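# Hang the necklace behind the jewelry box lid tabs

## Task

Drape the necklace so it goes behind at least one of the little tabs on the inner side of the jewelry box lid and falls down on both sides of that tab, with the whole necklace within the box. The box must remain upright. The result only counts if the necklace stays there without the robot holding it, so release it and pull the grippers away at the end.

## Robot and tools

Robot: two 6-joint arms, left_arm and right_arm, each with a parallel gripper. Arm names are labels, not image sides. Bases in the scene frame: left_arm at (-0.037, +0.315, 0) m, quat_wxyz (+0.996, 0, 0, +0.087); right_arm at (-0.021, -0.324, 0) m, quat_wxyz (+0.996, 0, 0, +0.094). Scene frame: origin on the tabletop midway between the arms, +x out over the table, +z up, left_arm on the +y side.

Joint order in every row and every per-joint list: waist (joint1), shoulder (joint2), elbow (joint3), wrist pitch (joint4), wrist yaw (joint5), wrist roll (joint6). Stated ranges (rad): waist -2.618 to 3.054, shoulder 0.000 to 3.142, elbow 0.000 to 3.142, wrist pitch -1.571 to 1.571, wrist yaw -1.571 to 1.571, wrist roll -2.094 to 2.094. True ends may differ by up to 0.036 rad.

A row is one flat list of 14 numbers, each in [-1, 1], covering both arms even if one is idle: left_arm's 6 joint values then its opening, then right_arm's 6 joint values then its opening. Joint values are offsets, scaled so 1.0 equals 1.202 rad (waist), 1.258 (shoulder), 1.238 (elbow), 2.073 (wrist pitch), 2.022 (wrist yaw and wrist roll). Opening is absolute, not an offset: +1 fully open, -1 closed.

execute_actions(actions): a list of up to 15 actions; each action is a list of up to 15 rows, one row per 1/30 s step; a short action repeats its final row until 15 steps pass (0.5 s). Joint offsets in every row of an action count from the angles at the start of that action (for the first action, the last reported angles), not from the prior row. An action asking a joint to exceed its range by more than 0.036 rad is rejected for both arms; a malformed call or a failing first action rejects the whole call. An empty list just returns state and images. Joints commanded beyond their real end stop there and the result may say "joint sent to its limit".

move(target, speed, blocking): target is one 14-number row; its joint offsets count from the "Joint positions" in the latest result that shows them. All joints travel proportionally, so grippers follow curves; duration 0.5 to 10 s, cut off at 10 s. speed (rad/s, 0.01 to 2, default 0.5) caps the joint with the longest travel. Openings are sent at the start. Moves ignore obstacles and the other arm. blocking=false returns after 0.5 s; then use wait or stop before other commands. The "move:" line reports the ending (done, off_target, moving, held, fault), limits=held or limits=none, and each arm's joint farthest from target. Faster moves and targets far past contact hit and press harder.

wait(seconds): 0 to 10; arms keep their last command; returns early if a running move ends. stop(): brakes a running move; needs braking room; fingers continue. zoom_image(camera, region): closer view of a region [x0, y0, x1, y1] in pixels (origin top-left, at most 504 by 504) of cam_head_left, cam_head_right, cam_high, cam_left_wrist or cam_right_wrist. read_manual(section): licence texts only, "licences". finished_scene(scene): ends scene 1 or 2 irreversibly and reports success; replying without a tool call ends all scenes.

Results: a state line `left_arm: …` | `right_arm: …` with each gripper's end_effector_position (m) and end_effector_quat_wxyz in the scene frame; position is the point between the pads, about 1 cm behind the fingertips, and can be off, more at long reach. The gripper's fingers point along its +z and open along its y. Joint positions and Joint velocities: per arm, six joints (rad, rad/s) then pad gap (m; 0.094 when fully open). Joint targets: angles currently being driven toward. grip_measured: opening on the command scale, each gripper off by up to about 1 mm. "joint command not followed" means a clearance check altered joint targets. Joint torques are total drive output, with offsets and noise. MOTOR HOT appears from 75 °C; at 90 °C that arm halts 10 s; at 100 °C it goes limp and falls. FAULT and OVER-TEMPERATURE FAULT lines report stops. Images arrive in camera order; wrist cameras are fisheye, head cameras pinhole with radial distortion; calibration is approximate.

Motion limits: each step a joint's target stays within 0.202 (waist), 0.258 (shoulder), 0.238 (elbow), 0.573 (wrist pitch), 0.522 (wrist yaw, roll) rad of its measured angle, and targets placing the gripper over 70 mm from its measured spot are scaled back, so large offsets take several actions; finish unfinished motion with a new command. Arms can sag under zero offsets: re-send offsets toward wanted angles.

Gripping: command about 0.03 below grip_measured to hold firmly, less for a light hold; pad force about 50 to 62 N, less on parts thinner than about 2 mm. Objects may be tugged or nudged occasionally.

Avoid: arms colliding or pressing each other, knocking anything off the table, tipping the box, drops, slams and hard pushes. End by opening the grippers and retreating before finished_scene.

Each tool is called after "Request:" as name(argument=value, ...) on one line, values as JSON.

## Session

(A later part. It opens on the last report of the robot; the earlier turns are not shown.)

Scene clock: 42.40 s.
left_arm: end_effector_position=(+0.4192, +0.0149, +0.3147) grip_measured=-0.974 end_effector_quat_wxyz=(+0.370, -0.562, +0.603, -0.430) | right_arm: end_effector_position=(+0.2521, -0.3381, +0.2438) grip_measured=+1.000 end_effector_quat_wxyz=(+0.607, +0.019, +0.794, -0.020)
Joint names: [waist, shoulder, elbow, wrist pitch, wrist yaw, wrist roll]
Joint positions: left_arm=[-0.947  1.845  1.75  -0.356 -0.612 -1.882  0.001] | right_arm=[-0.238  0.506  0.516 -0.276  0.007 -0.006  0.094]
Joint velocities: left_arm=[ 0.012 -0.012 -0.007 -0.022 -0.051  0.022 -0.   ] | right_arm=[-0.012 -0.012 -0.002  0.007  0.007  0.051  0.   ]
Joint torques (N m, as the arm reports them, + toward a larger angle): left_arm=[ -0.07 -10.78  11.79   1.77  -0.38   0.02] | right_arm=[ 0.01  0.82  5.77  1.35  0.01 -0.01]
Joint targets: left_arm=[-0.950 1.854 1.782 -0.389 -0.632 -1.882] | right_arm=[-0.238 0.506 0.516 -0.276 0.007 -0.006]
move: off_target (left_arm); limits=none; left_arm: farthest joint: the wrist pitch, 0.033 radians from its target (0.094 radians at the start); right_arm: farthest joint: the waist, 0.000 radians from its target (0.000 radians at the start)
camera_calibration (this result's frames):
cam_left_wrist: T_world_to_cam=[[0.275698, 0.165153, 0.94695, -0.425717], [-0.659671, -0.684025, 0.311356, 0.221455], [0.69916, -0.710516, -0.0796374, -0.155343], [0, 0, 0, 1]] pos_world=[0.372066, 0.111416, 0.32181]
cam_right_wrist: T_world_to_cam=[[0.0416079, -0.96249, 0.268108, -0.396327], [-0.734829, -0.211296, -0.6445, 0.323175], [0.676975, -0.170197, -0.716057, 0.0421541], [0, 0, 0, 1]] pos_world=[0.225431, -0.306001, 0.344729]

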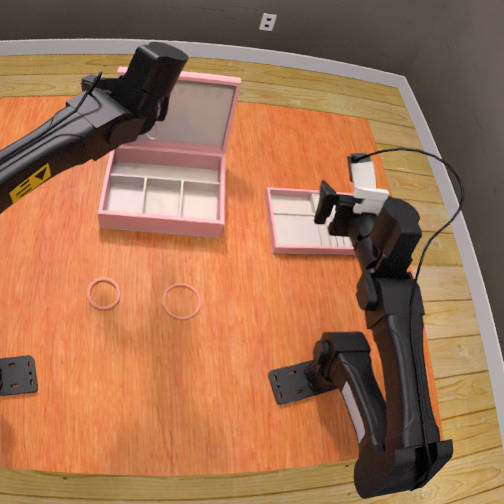

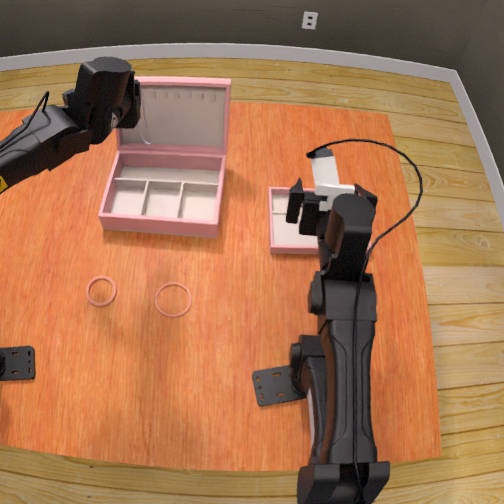

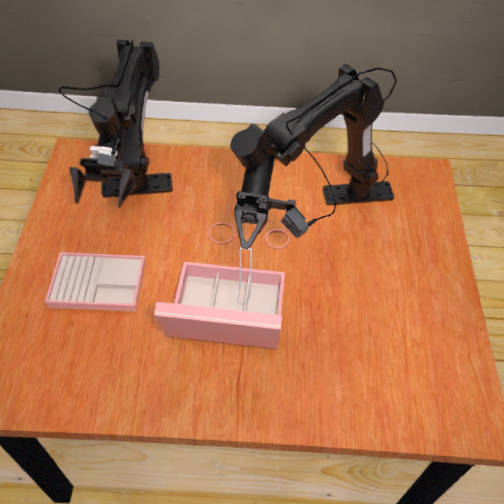

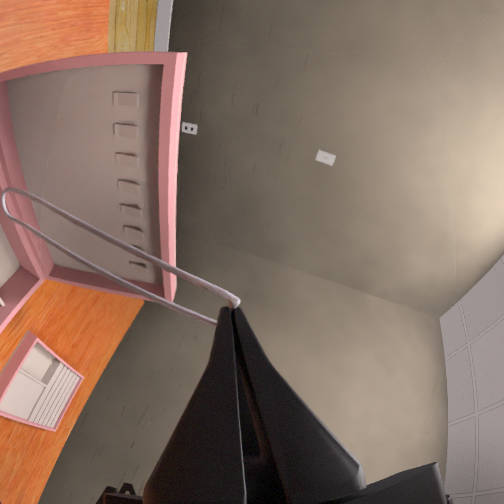

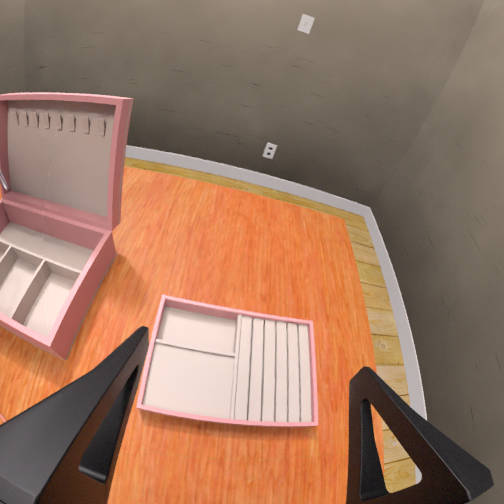

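Request:
move(target=[0,0.016,-0.247,0.128,0,0,-1,0,0,0,0,0,0,1], speed=0.25)

Request:
move(target=[0.081,0.184,0.224,0.003,0.033,0.027,-1,0,0,0,0,0,0,1], speed=0.2)

Request:
zoom_image(camera="cam_left_wrist", region=[120,130,340,350])

Scene clock: 56.30 s.
left_arm: end_effector_position=(+0.4188, +0.0154, +0.2315) grip_measured=-0.974 end_effector_quat_wxyz=(+0.369, -0.563, +0.612, -0.415) | right_arm: end_effector_position=(+0.2521, -0.3381, +0.2438) grip_measured=+1.000 end_effector_quat_wxyz=(+0.607, +0.019, +0.794, -0.020)
Joint names: [waist, shoulder, elbow, wrist pitch, wrist yaw, wrist roll]
Joint positions: left_arm=[-0.947  1.859  1.463 -0.092 -0.613 -1.882  0.001] | right_arm=[-0.238  0.506  0.516 -0.276  0.007 -0.006  0.094]
Joint velocities: left_arm=[-0.017 -0.017 -0.002 -0.007 -0.007 -0.022 -0.001] | right_arm=[-0.027  0.002 -0.007 -0.11  -0.007  0.022  0.   ]
Joint torques (N m, as the arm reports them, + toward a larger angle): left_arm=[  0.07 -11.08   7.35   2.11  -0.18   0.02] | right_arm=[-0.01  0.82  5.77  1.35  0.01 -0.01]
Joint targets: left_arm=[-0.947 1.865 1.444 -0.091 -0.612 -1.882] | right_arm=[-0.238 0.506 0.516 -0.276 0.007 -0.006]
move: done; limits=none; left_arm: farthest joint: the elbow, 0.019 radians from its target (0.305 radians at the start); right_arm: farthest joint: the waist, 0.000 radians from its target (0.000 radians at the start)
camera_calibration (this result's frames):
cam_left_wrist: T_world_to_cam=[[0.299661, 0.141837, 0.943443, -0.355781], [-0.651176, -0.692317, 0.310913, 0.244141], [0.697261, -0.707516, -0.115099, -0.15241], [0, 0, 0, 1]] pos_world=[0.371863, 0.111654, 0.24221]
cam_right_wrist: T_world_to_cam=[[0.0416079, -0.96249, 0.268108, -0.396327], [-0.734829, -0.211296, -0.6445, 0.323175], [0.676975, -0.170197, -0.716057, 0.0421541], [0, 0, 0, 1]] pos_world=[0.225431, -0.306001, 0.344729]

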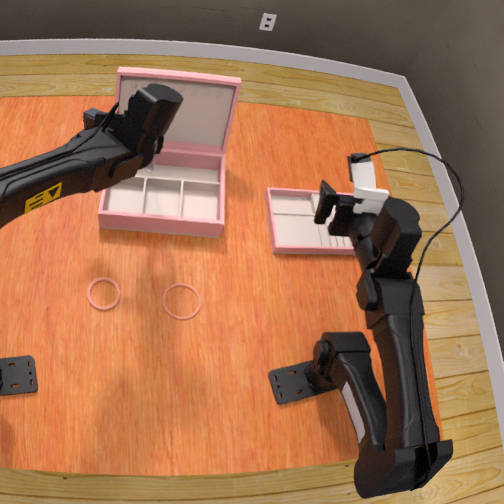

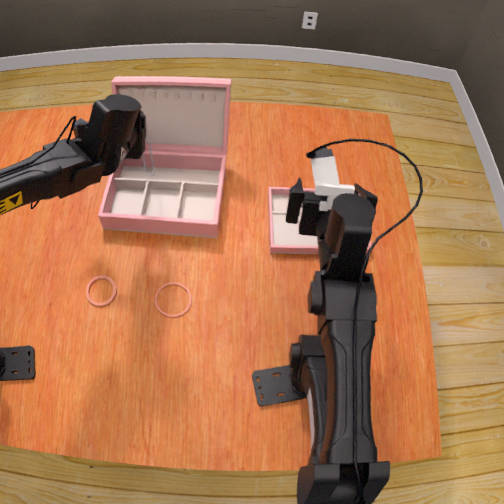

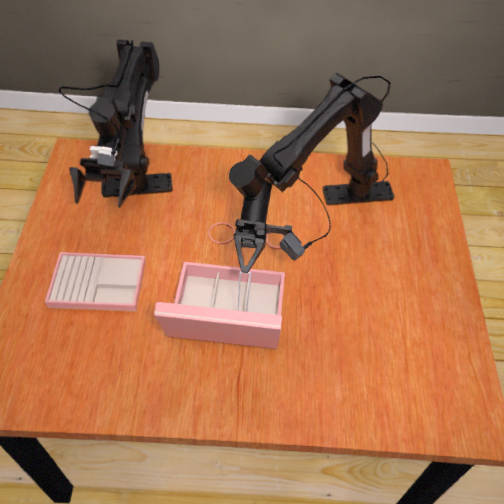

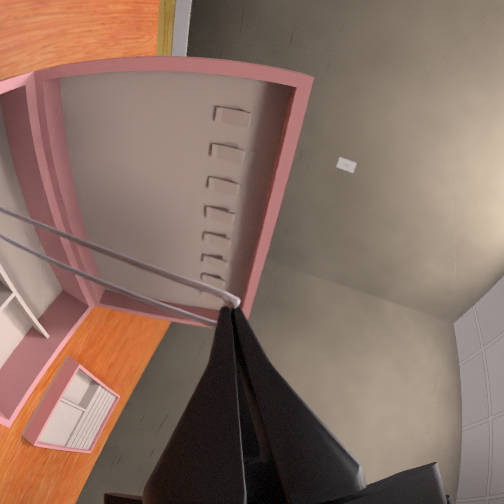

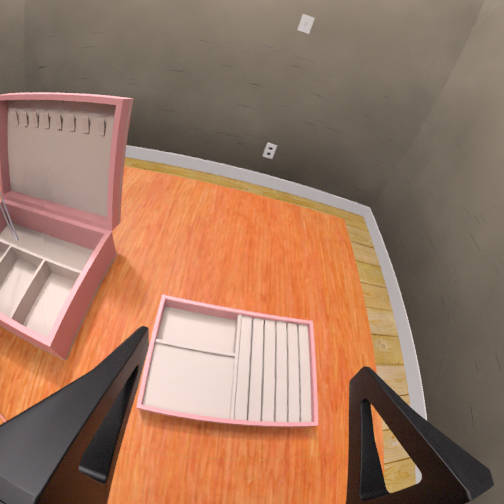

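Scene clock: 58.10 s.
left_arm: end_effector_position=(+0.4871, +0.0106, +0.2191) grip_measured=-0.974 end_effector_quat_wxyz=(+0.375, -0.568, +0.603, -0.416) | right_arm: end_effector_position=(+0.2521, -0.3381, +0.2438) grip_measured=+1.000 end_effector_quat_wxyz=(+0.607, +0.019, +0.794, -0.020)
Joint names: [waist, shoulder, elbow, wrist pitch, wrist yaw, wrist roll]
Joint positions: left_arm=[-0.857  2.079  1.709 -0.084 -0.551 -1.843  0.001] | right_arm=[-0.238  0.506  0.516 -0.276  0.007 -0.006  0.094]
Joint velocities: left_arm=[-0.002  0.002 -0.002  0.081  0.022  0.037 -0.   ] | right_arm=[-0.027 -0.012  0.002 -0.007  0.007  0.007  0.   ]
Joint torques (N m, as the arm reports them, + toward a larger angle): left_arm=[  0.57 -13.18  11.92   2.12  -0.14   0.23] | right_arm=[ 0.    0.81  5.78  1.35  0.01 -0.01]
Joint targets: left_arm=[-0.849 2.090 1.741 -0.086 -0.546 -1.827] | right_arm=[-0.238 0.506 0.516 -0.276 0.007 -0.006]
move: off_target (left_arm); limits=none; left_arm: farthest joint: the elbow, 0.031 radians from its target (0.277 radians at the start); right_arm: farthest joint: the waist, 0.000 radians from its target (0.000 radians at the start)
camera_calibration (this result's frames):
cam_left_wrist: T_world_to_cam=[[0.287768, 0.154503, 0.945155, -0.358575], [-0.639996, -0.703157, 0.3098, 0.284047], [0.712457, -0.694046, -0.103465, -0.214938], [0, 0, 0, 1]] pos_world=[0.43811, 0.105953, 0.228673]
cam_right_wrist: T_world_to_cam=[[0.0416079, -0.96249, 0.268108, -0.396327], [-0.734829, -0.211296, -0.6445, 0.323175], [0.676975, -0.170197, -0.716057, 0.0421541], [0, 0, 0, 1]] pos_world=[0.225431, -0.306001, 0.344729]

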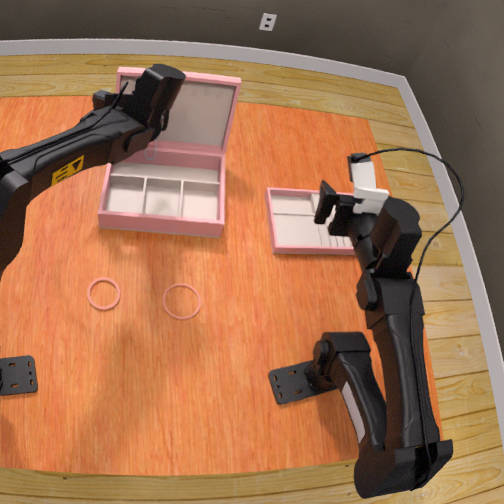

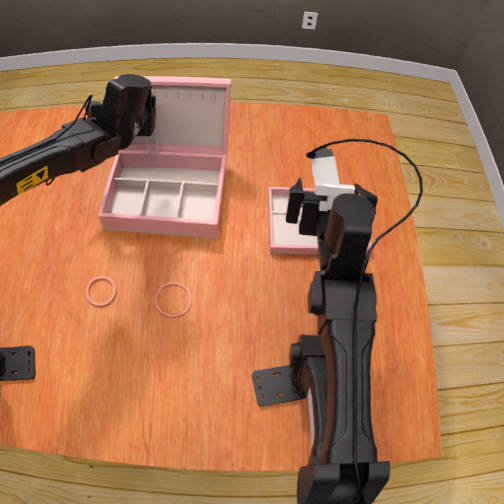

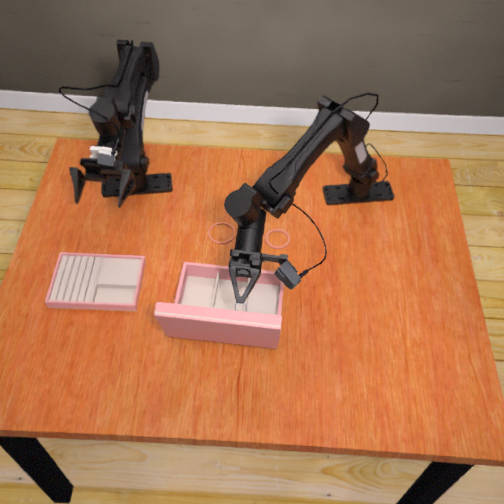

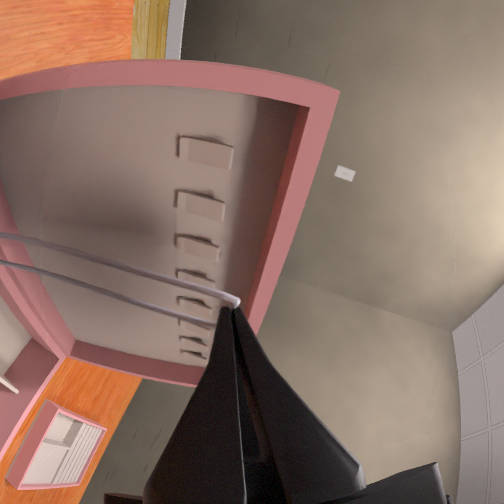

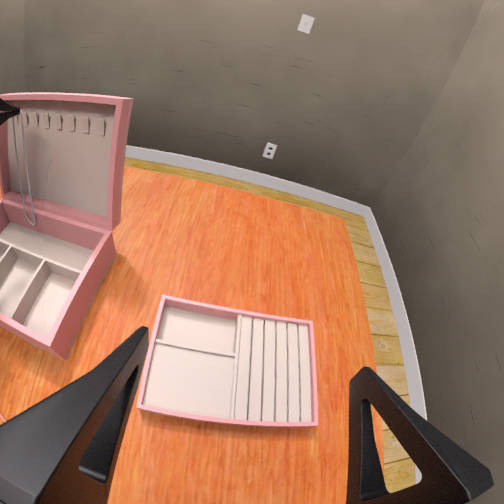

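Region (120, 130, 340, 350) of cam_left_wrist's 504x504 image, scaled by 2.291, with more detail than that image has.

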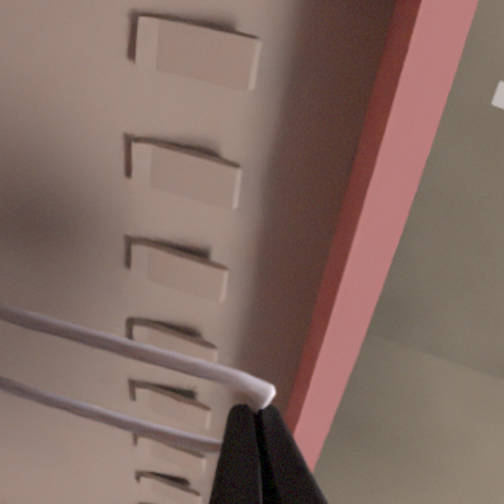

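Request:
move(target=[0.039,0.073,0.053,0.058,0.012,0.042,-1,0,0,0,0,0,0,1], speed=0.08)

Request:
zoom_image(camera="cam_left_wrist", region=[120,180,340,400])

Request:
zoom_image(camera="cam_right_wrist", region=[0,85,120,185])

Scene clock: 73.30 s.
left_arm: end_effector_position=(+0.5160, +0.0136, +0.2106) grip_measured=-0.974 end_effector_quat_wxyz=(+0.395, -0.552, +0.596, -0.428) | right_arm: end_effector_position=(+0.2521, -0.3381, +0.2438) grip_measured=+1.000 end_effector_quat_wxyz=(+0.607, +0.019, +0.794, -0.020)
Joint names: [waist, shoulder, elbow, wrist pitch, wrist yaw, wrist roll]
Joint positions: left_arm=[-0.819  2.16   1.744  0.033 -0.533 -1.774  0.001] | right_arm=[-0.238  0.506  0.516 -0.276  0.007 -0.006  0.094]
Joint velocities: left_arm=[-0.002 -0.017 -0.012  0.037 -0.037 -0.007 -0.   ] | right_arm=[-0.022 -0.012  0.022 -0.007 -0.066  0.037  0.   ]
Joint torques (N m, as the arm reports them, + toward a larger angle): left_arm=[  0.71 -13.8   11.83   2.22  -0.08   0.21] | right_arm=[ 0.01  0.81  5.77  1.35  0.   -0.01]
Joint targets: left_arm=[-0.810 2.171 1.775 0.036 -0.527 -1.758] | right_arm=[-0.238 0.506 0.516 -0.276 0.007 -0.006]
move: off_target (left_arm); limits=none; left_arm: farthest joint: the elbow, 0.031 radians from its target (0.065 radians at the start); right_arm: farthest joint: the waist, 0.000 radians from its target (0.000 radians at the start)
camera_calibration (this result's frames):
cam_left_wrist: T_world_to_cam=[[0.233843, 0.139524, 0.962211, -0.334822], [-0.658777, -0.705115, 0.262345, 0.327059], [0.715073, -0.69523, -0.0729707, -0.242098], [0, 0, 0, 1]] pos_world=[0.466872, 0.109016, 0.218701]
cam_right_wrist: T_world_to_cam=[[0.0416079, -0.96249, 0.268108, -0.396327], [-0.734829, -0.211296, -0.6445, 0.323175], [0.676975, -0.170197, -0.716057, 0.0421541], [0, 0, 0, 1]] pos_world=[0.225431, -0.306001, 0.344729]

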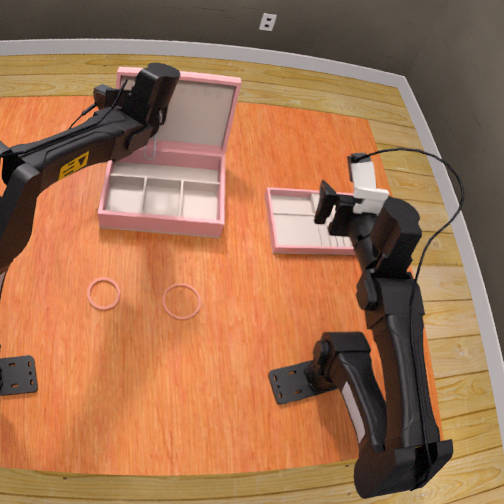

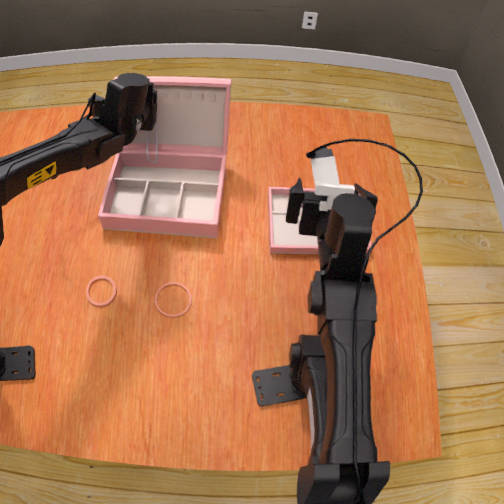

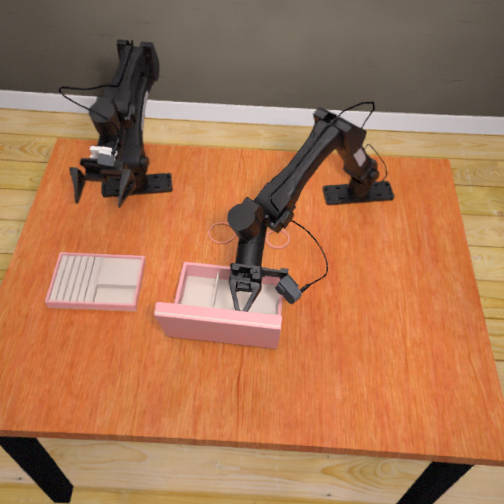

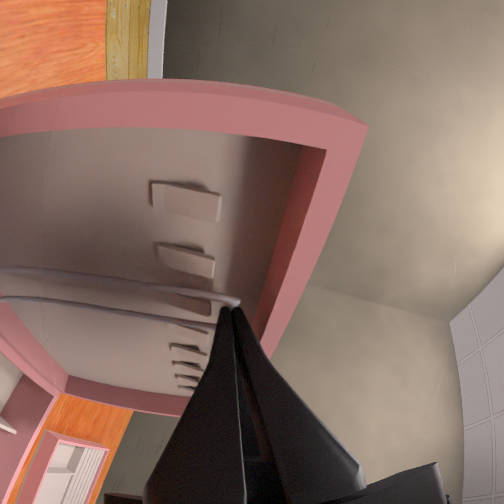

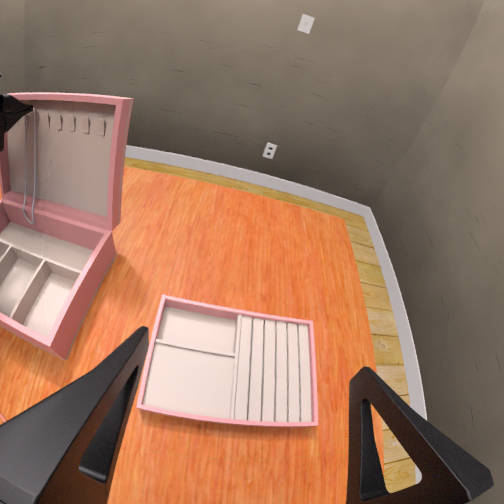

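Region (120, 180, 340, 400) of cam_left_wrist's 504x504 image, scaled by 2.291, with more detail than that image has.

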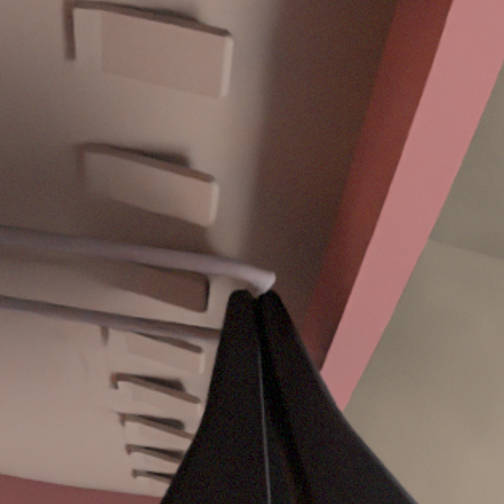

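Region (0, 85, 120, 185) of cam_right_wrist's 504x504 image, scaled by 4.200, with more detail than that image has.

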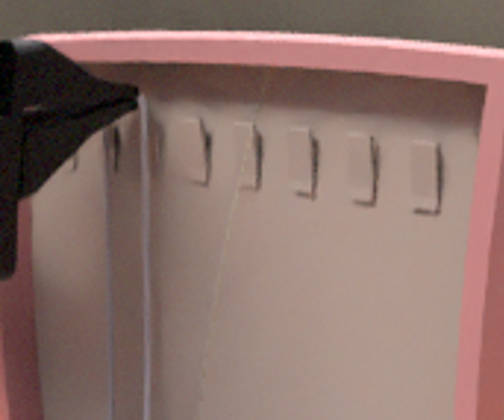

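Request:
move(target=[0.004,0.0405,0.066,0,0.003,0.007,-1,0,0,0,0,0,0,1], speed=0.06)

Request:
zoom_image(camera="cam_left_wrist", region=[120,180,340,400])

Request:
zoom_image(camera="cam_right_wrist", region=[0,85,120,185])

Scene clock: 82.50 s.
left_arm: end_effector_position=(+0.5241, +0.0075, +0.2108) grip_measured=-0.974 end_effector_quat_wxyz=(+0.396, -0.551, +0.593, -0.434) | right_arm: end_effector_position=(+0.2521, -0.3381, +0.2438) grip_measured=+1.000 end_effector_quat_wxyz=(+0.607, +0.019, +0.794, -0.020)
Joint names: [waist, shoulder, elbow, wrist pitch, wrist yaw, wrist roll]
Joint positions: left_arm=[-0.819  2.198  1.795  0.035 -0.532 -1.774  0.001] | right_arm=[-0.238  0.506  0.516 -0.276  0.007 -0.006  0.094]
Joint velocities: left_arm=[-0.012 -0.007 -0.012  0.007 -0.037 -0.007  0.001] | right_arm=[-0.007 -0.002 -0.012  0.007 -0.037  0.007  0.   ]
Joint torques (N m, as the arm reports them, + toward a larger angle): left_arm=[  0.4  -14.08  11.82   2.17  -0.08   0.19] | right_arm=[ 0.    0.82  5.76  1.35  0.   -0.01]
Joint targets: left_arm=[-0.814 2.211 1.826 0.033 -0.526 -1.760] | right_arm=[-0.238 0.506 0.516 -0.276 0.007 -0.006]
move: off_target (left_arm); limits=none; left_arm: farthest joint: the elbow, 0.031 radians from its target (0.082 radians at the start); right_arm: farthest joint: the waist, 0.000 radians from its target (0.000 radians at the start)
camera_calibration (this result's frames):
cam_left_wrist: T_world_to_cam=[[0.222948, 0.147963, 0.963536, -0.33068], [-0.662266, -0.702309, 0.261087, 0.330004], [0.715331, -0.696326, -0.0585876, -0.255271], [0, 0, 0, 1]] pos_world=[0.474878, 0.102942, 0.217506]
cam_right_wrist: T_world_to_cam=[[0.0416079, -0.96249, 0.268108, -0.396327], [-0.734829, -0.211296, -0.6445, 0.323175], [0.676975, -0.170197, -0.716057, 0.0421541], [0, 0, 0, 1]] pos_world=[0.225431, -0.306001, 0.344729]

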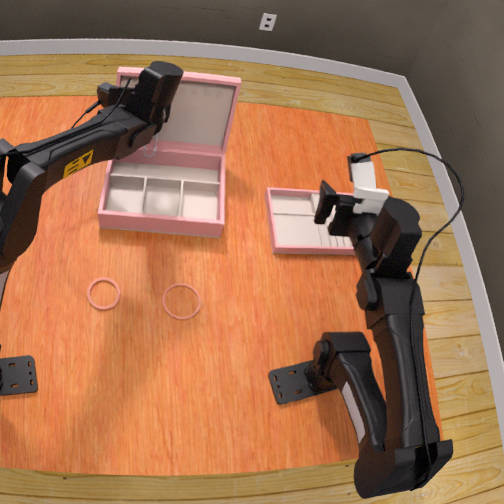

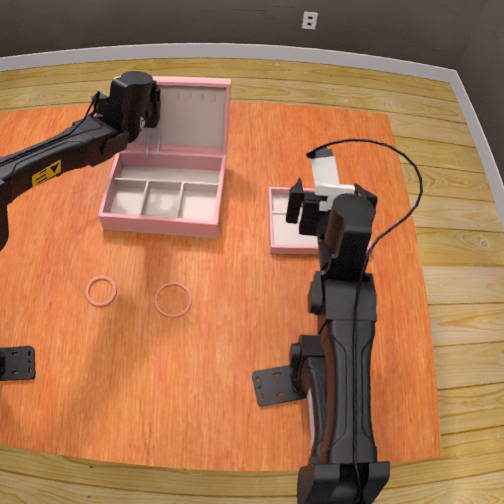

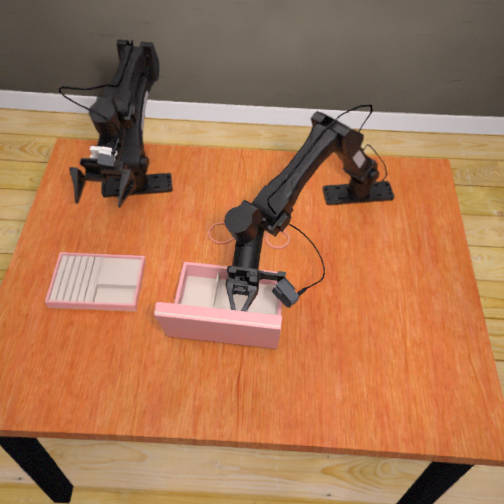

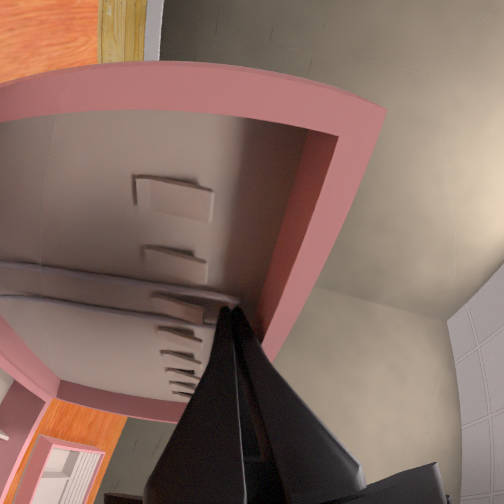

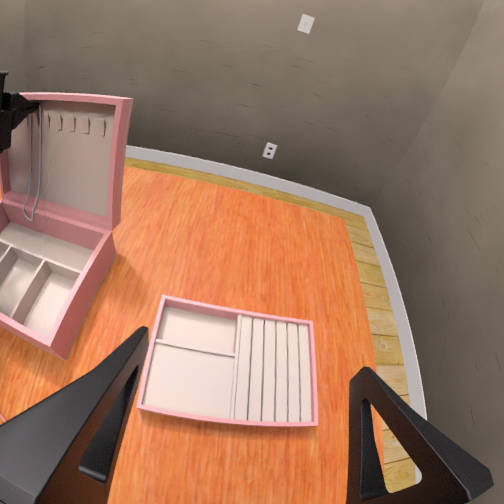

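Region (120, 180, 340, 400) of cam_left_wrist's 504x504 image, scaled by 2.291, with more detail than that image has.

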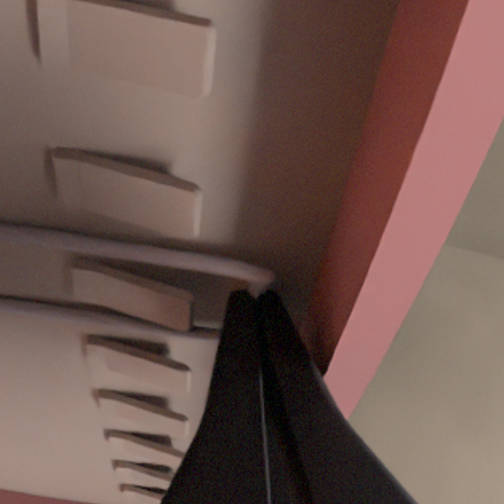

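Region (0, 85, 120, 185) of cam_right_wrist's 504x504 image, scaled by 4.200, with more detail than that image has.

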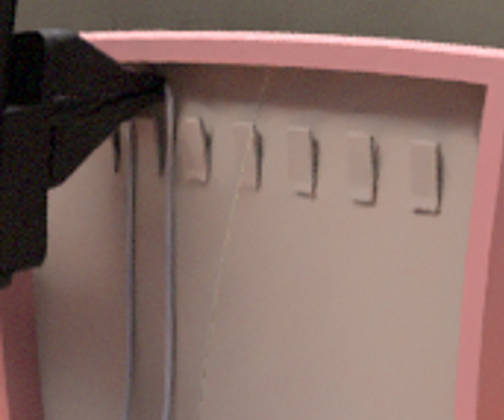

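Request:
move(target=[0.004,0.034,0.0475,0,0.003,0.007,-1,0,0,0,0,0,0,1], speed=0.05)

Request:
zoom_image(camera="cam_left_wrist", region=[120,180,340,400])

Request:
zoom_image(camera="cam_right_wrist", region=[0,85,120,185])

Scene clock: 94.30 s.
left_arm: end_effector_position=(+0.5290, +0.0038, +0.2073) grip_measured=-0.974 end_effector_quat_wxyz=(+0.396, -0.551, +0.591, -0.436) | right_arm: end_effector_position=(+0.2521, -0.3381, +0.2438) grip_measured=+1.000 end_effector_quat_wxyz=(+0.607, +0.019, +0.794, -0.020)
Joint names: [waist, shoulder, elbow, wrist pitch, wrist yaw, wrist roll]
Joint positions: left_arm=[-0.819  2.226  1.822  0.04  -0.532 -1.774  0.001] | right_arm=[-0.238  0.506  0.516 -0.276  0.007 -0.006  0.094]
Joint velocities: left_arm=[-0.002  0.022  0.007 -0.051 -0.022 -0.022  0.   ] | right_arm=[ 0.002 -0.022  0.002 -0.095  0.007  0.007  0.   ]
Joint torques (N m, as the arm reports them, + toward a larger angle): left_arm=[  0.4  -14.08  11.91   2.15  -0.08   0.2 ] | right_arm=[ 0.    0.82  5.77  1.35  0.01 -0.01]
Joint targets: left_arm=[-0.814 2.241 1.853 0.035 -0.526 -1.760] | right_arm=[-0.238 0.506 0.516 -0.276 0.007 -0.006]
move: off_target (left_arm); limits=none; left_arm: farthest joint: the elbow, 0.032 radians from its target (0.059 radians at the start); right_arm: farthest joint: the waist, 0.000 radians from its target (0.000 radians at the start)
camera_calibration (this result's frames):
cam_left_wrist: T_world_to_cam=[[0.219421, 0.150614, 0.963935, -0.32611], [-0.66322, -0.701591, 0.260592, 0.332179], [0.715537, -0.696481, -0.0540542, -0.262625], [0, 0, 0, 1]] pos_world=[0.479781, 0.0992569, 0.213589]
cam_right_wrist: T_world_to_cam=[[0.0416079, -0.96249, 0.268108, -0.396327], [-0.734829, -0.211296, -0.6445, 0.323175], [0.676975, -0.170197, -0.716057, 0.0421541], [0, 0, 0, 1]] pos_world=[0.225431, -0.306001, 0.344729]

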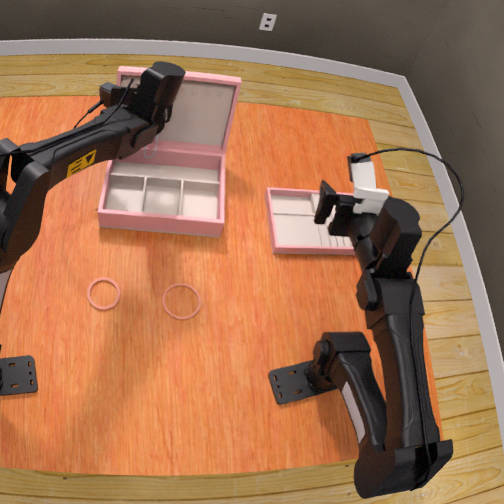

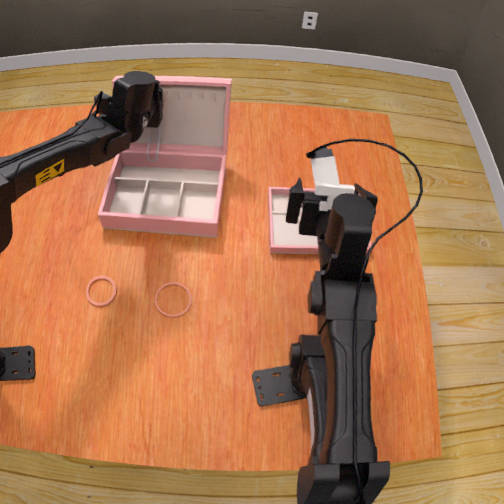

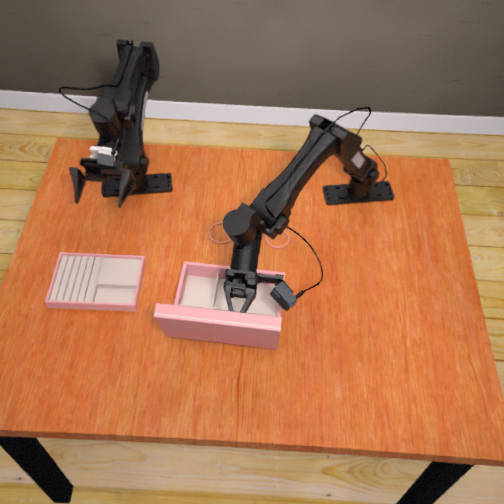

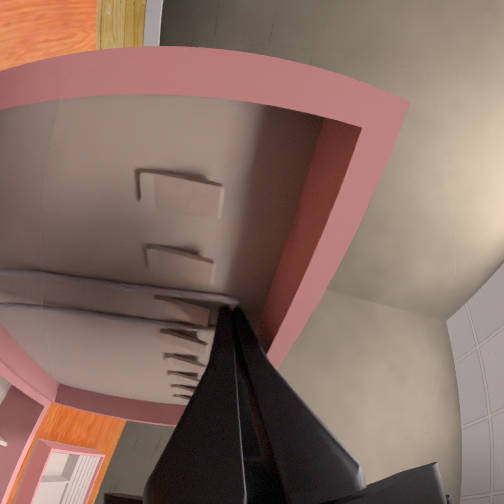

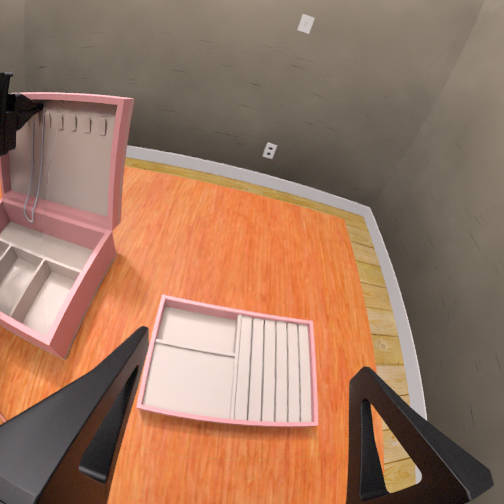

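Region (120, 180, 340, 400) of cam_left_wrist's 504x504 image, scaled by 2.291, with more detail than that image has.

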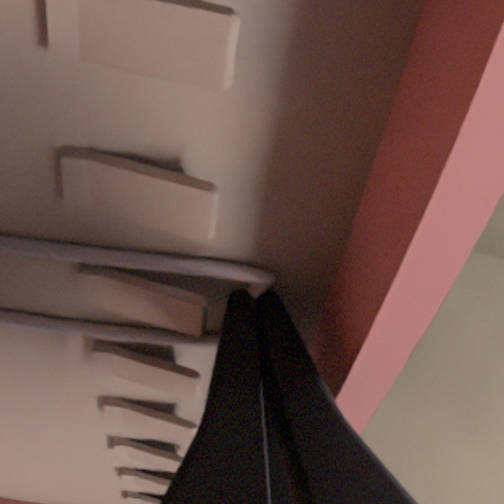

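Region (0, 85, 120, 185) of cam_right_wrist's 504x504 image, scaled by 4.200, with more detail than that image has.

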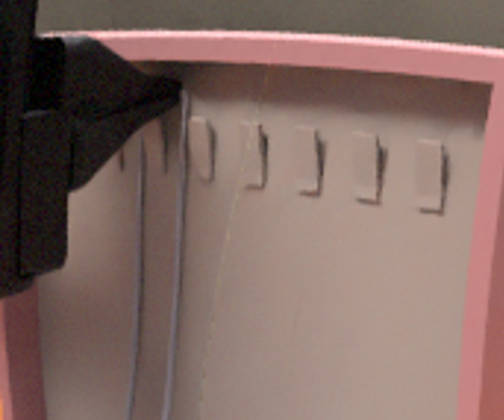

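Touching the lid. Slide sideways.

Request:
move(target=[-0.013,0,0,0,0.042,0,-1,0,0,0,0,0,0,1], speed=0.06)

Request:
zoom_image(camera="cam_left_wrist", region=[120,180,340,400])

Request:
zoom_image(camera="cam_right_wrist", region=[0,85,120,185])

Scene clock: 101.50 s.
left_arm: end_effector_position=(+0.5247, -0.0121, +0.2052) grip_measured=-0.974 end_effector_quat_wxyz=(+0.371, -0.537, +0.609, -0.451) | right_arm: end_effector_position=(+0.2521, -0.3381, +0.2438) grip_measured=+1.000 end_effector_quat_wxyz=(+0.607, +0.019, +0.794, -0.020)
Joint names: [waist, shoulder, elbow, wrist pitch, wrist yaw, wrist roll]
Joint positions: left_arm=[-0.826  2.226  1.822  0.04  -0.463 -1.774  0.001] | right_arm=[-0.238  0.506  0.516 -0.276  0.007 -0.006  0.094]
Joint velocities: left_arm=[-0.007  0.002 -0.012 -0.037 -0.037 -0.007  0.001] | right_arm=[-0.002  0.007 -0.007  0.007  0.007  0.022  0.   ]
Joint torques (N m, as the arm reports them, + toward a larger angle): left_arm=[ -0.57 -15.46   9.15   2.22   0.03   0.02] | right_arm=[ 0.    0.82  5.76  1.35  0.01 -0.01]
Joint targets: left_arm=[-0.835 2.226 1.822 0.040 -0.447 -1.774] | right_arm=[-0.238 0.506 0.516 -0.276 0.007 -0.006]
move: done; limits=none; left_arm: farthest joint: the wrist yaw, 0.016 radians from its target (0.085 radians at the start); right_arm: farthest joint: the waist, 0.000 radians from its target (0.000 radians at the start)
camera_calibration (this result's frames):
cam_left_wrist: T_world_to_cam=[[0.244499, 0.152853, 0.957526, -0.332581], [-0.707367, -0.647304, 0.283953, 0.337778], [0.663214, -0.746748, -0.0501416, -0.244596], [0, 0, 0, 1]] pos_world=[0.482468, 0.0868296, 0.210277]
cam_right_wrist: T_world_to_cam=[[0.0416079, -0.96249, 0.268108, -0.396327], [-0.734829, -0.211296, -0.6445, 0.323175], [0.676975, -0.170197, -0.716057, 0.0421541], [0, 0, 0, 1]] pos_world=[0.225431, -0.306001, 0.344729]

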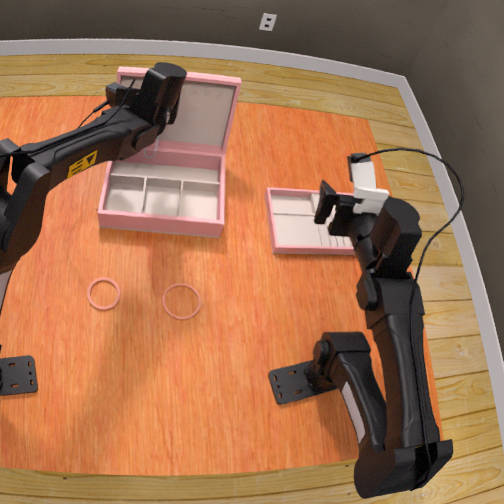

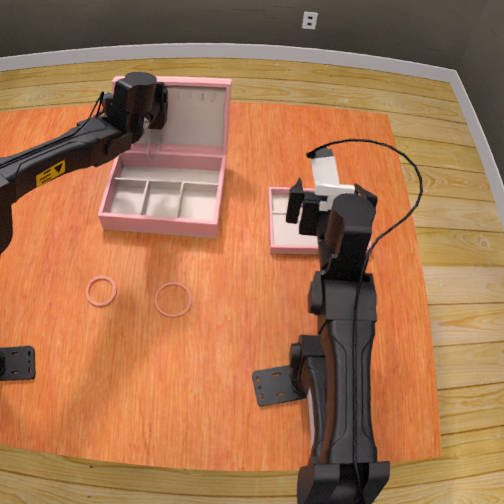

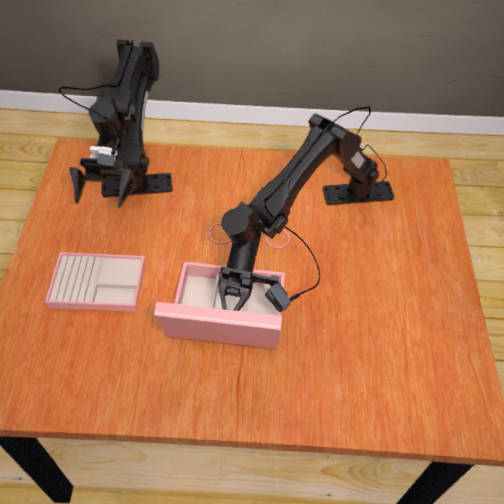

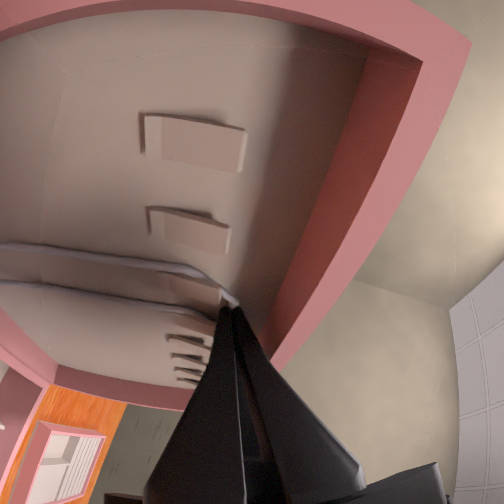

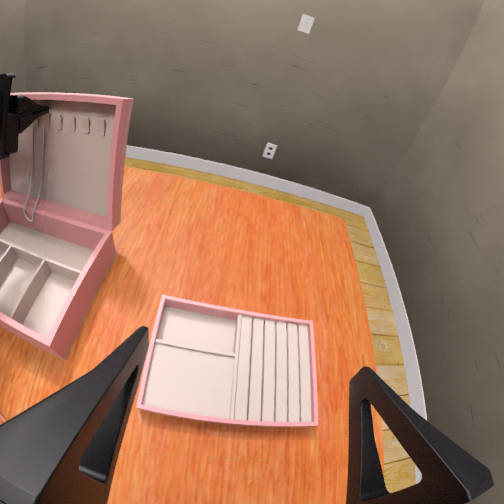

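Region (120, 180, 340, 400) of cam_left_wrist's 504x504 image, scaled by 2.291, with more detail than that image has.

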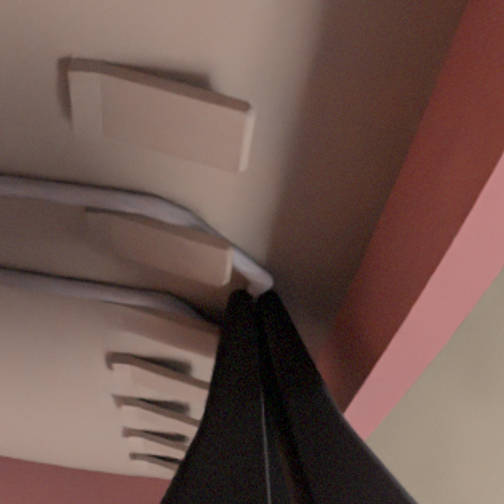

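Region (0, 85, 120, 185) of cam_right_wrist's 504x504 image, scaled by 4.200, with more detail than that image has.

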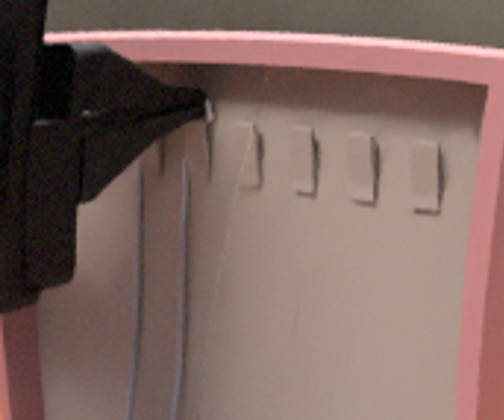

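Request:
move(target=[-0.035,0,0,0,0.004,0,-0.9,0,0,0,0,0,0,1], speed=0.03)

Request:
zoom_image(camera="cam_left_wrist", region=[120,150,340,370])

Scene clock: 107.37 s.
left_arm: end_effector_position=(+0.5138, -0.0315, +0.2070) grip_measured=-0.902 end_effector_quat_wxyz=(+0.363, -0.526, +0.616, -0.461) | right_arm: end_effector_position=(+0.2521, -0.3381, +0.2438) grip_measured=+1.000 end_effector_quat_wxyz=(+0.607, +0.019, +0.794, -0.020)
Joint names: [waist, shoulder, elbow, wrist pitch, wrist yaw, wrist roll]
Joint positions: left_arm=[-0.86   2.226  1.822  0.049 -0.461 -1.774  0.005] | right_arm=[-0.238  0.506  0.516 -0.276  0.007 -0.006  0.094]
Joint velocities: left_arm=[ 0.002 -0.002  0.002  0.007  0.022  0.051 -0.001] | right_arm=[ 0.017 -0.007 -0.007  0.066  0.051 -0.037  0.   ]
Joint torques (N m, as the arm reports them, + toward a larger angle): left_arm=[ -0.56 -15.47   9.14   2.14  -0.06   0.02] | right_arm=[-0.01  0.81  5.77  1.35  0.01 -0.01]
Joint targets: left_arm=[-0.868 2.226 1.822 0.041 -0.455 -1.774] | right_arm=[-0.238 0.506 0.516 -0.276 0.007 -0.006]
move: done; limits=none; left_arm: farthest joint: the wrist pitch, 0.009 radians from its target (0.000 radians at the start); right_arm: farthest joint: the waist, 0.000 radians from its target (0.000 radians at the start)
camera_calibration (this result's frames):
cam_left_wrist: T_world_to_cam=[[0.243702, 0.150304, 0.958133, -0.328521], [-0.731517, -0.620159, 0.283347, 0.330421], [0.636783, -0.769942, -0.0411841, -0.240848], [0, 0, 0, 1]] pos_world=[0.475138, 0.0688523, 0.211224]
cam_right_wrist: T_world_to_cam=[[0.0416079, -0.96249, 0.268108, -0.396327], [-0.734829, -0.211296, -0.6445, 0.323175], [0.676975, -0.170197, -0.716057, 0.0421541], [0, 0, 0, 1]] pos_world=[0.225431, -0.306001, 0.344729]

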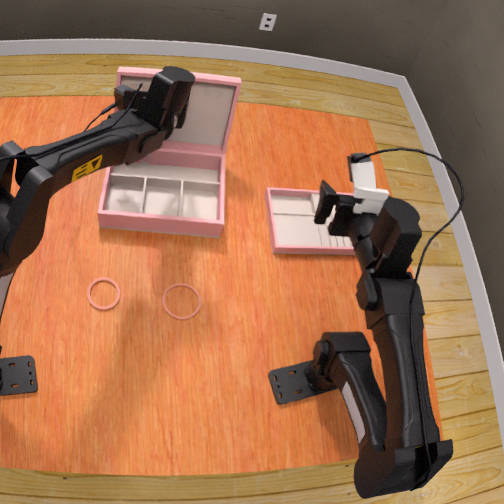

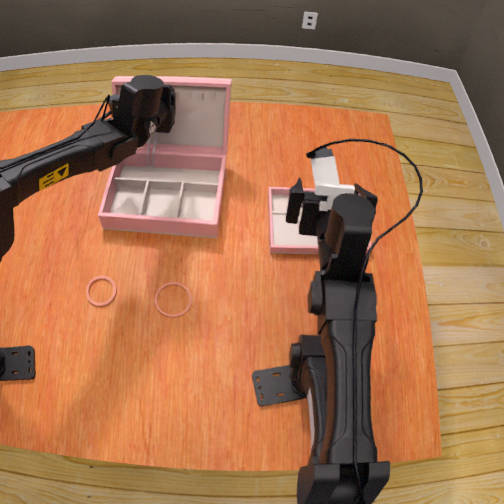

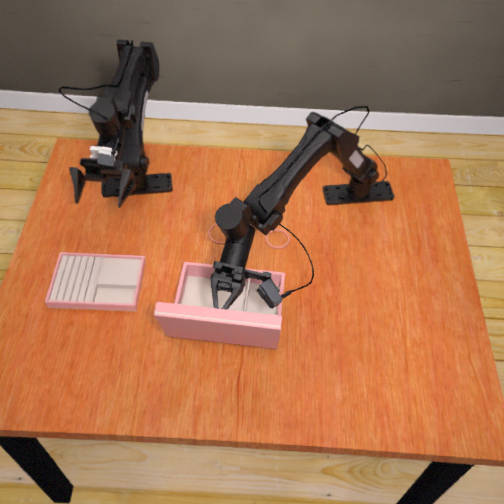

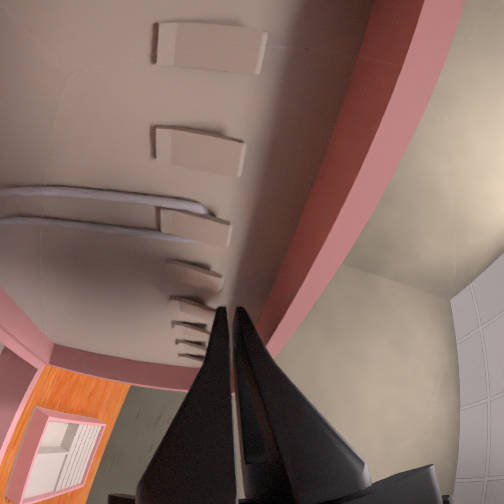

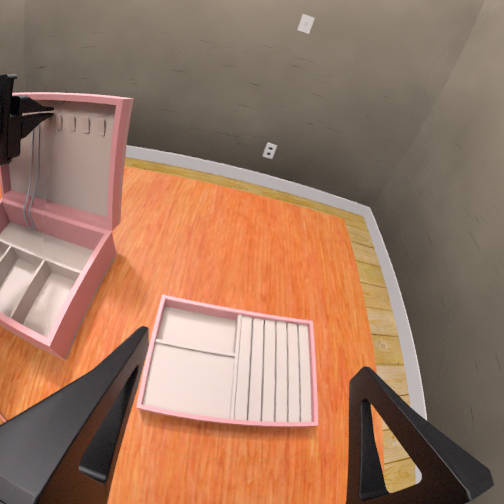

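Region (120, 150, 340, 370) of cam_left_wrist's 504x504 image, scaled by 2.291, with more detail than that image has.

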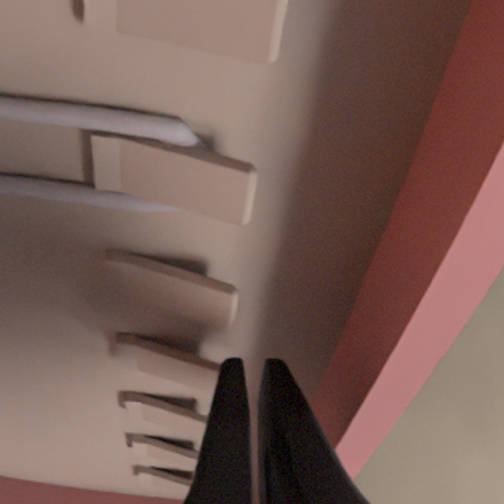

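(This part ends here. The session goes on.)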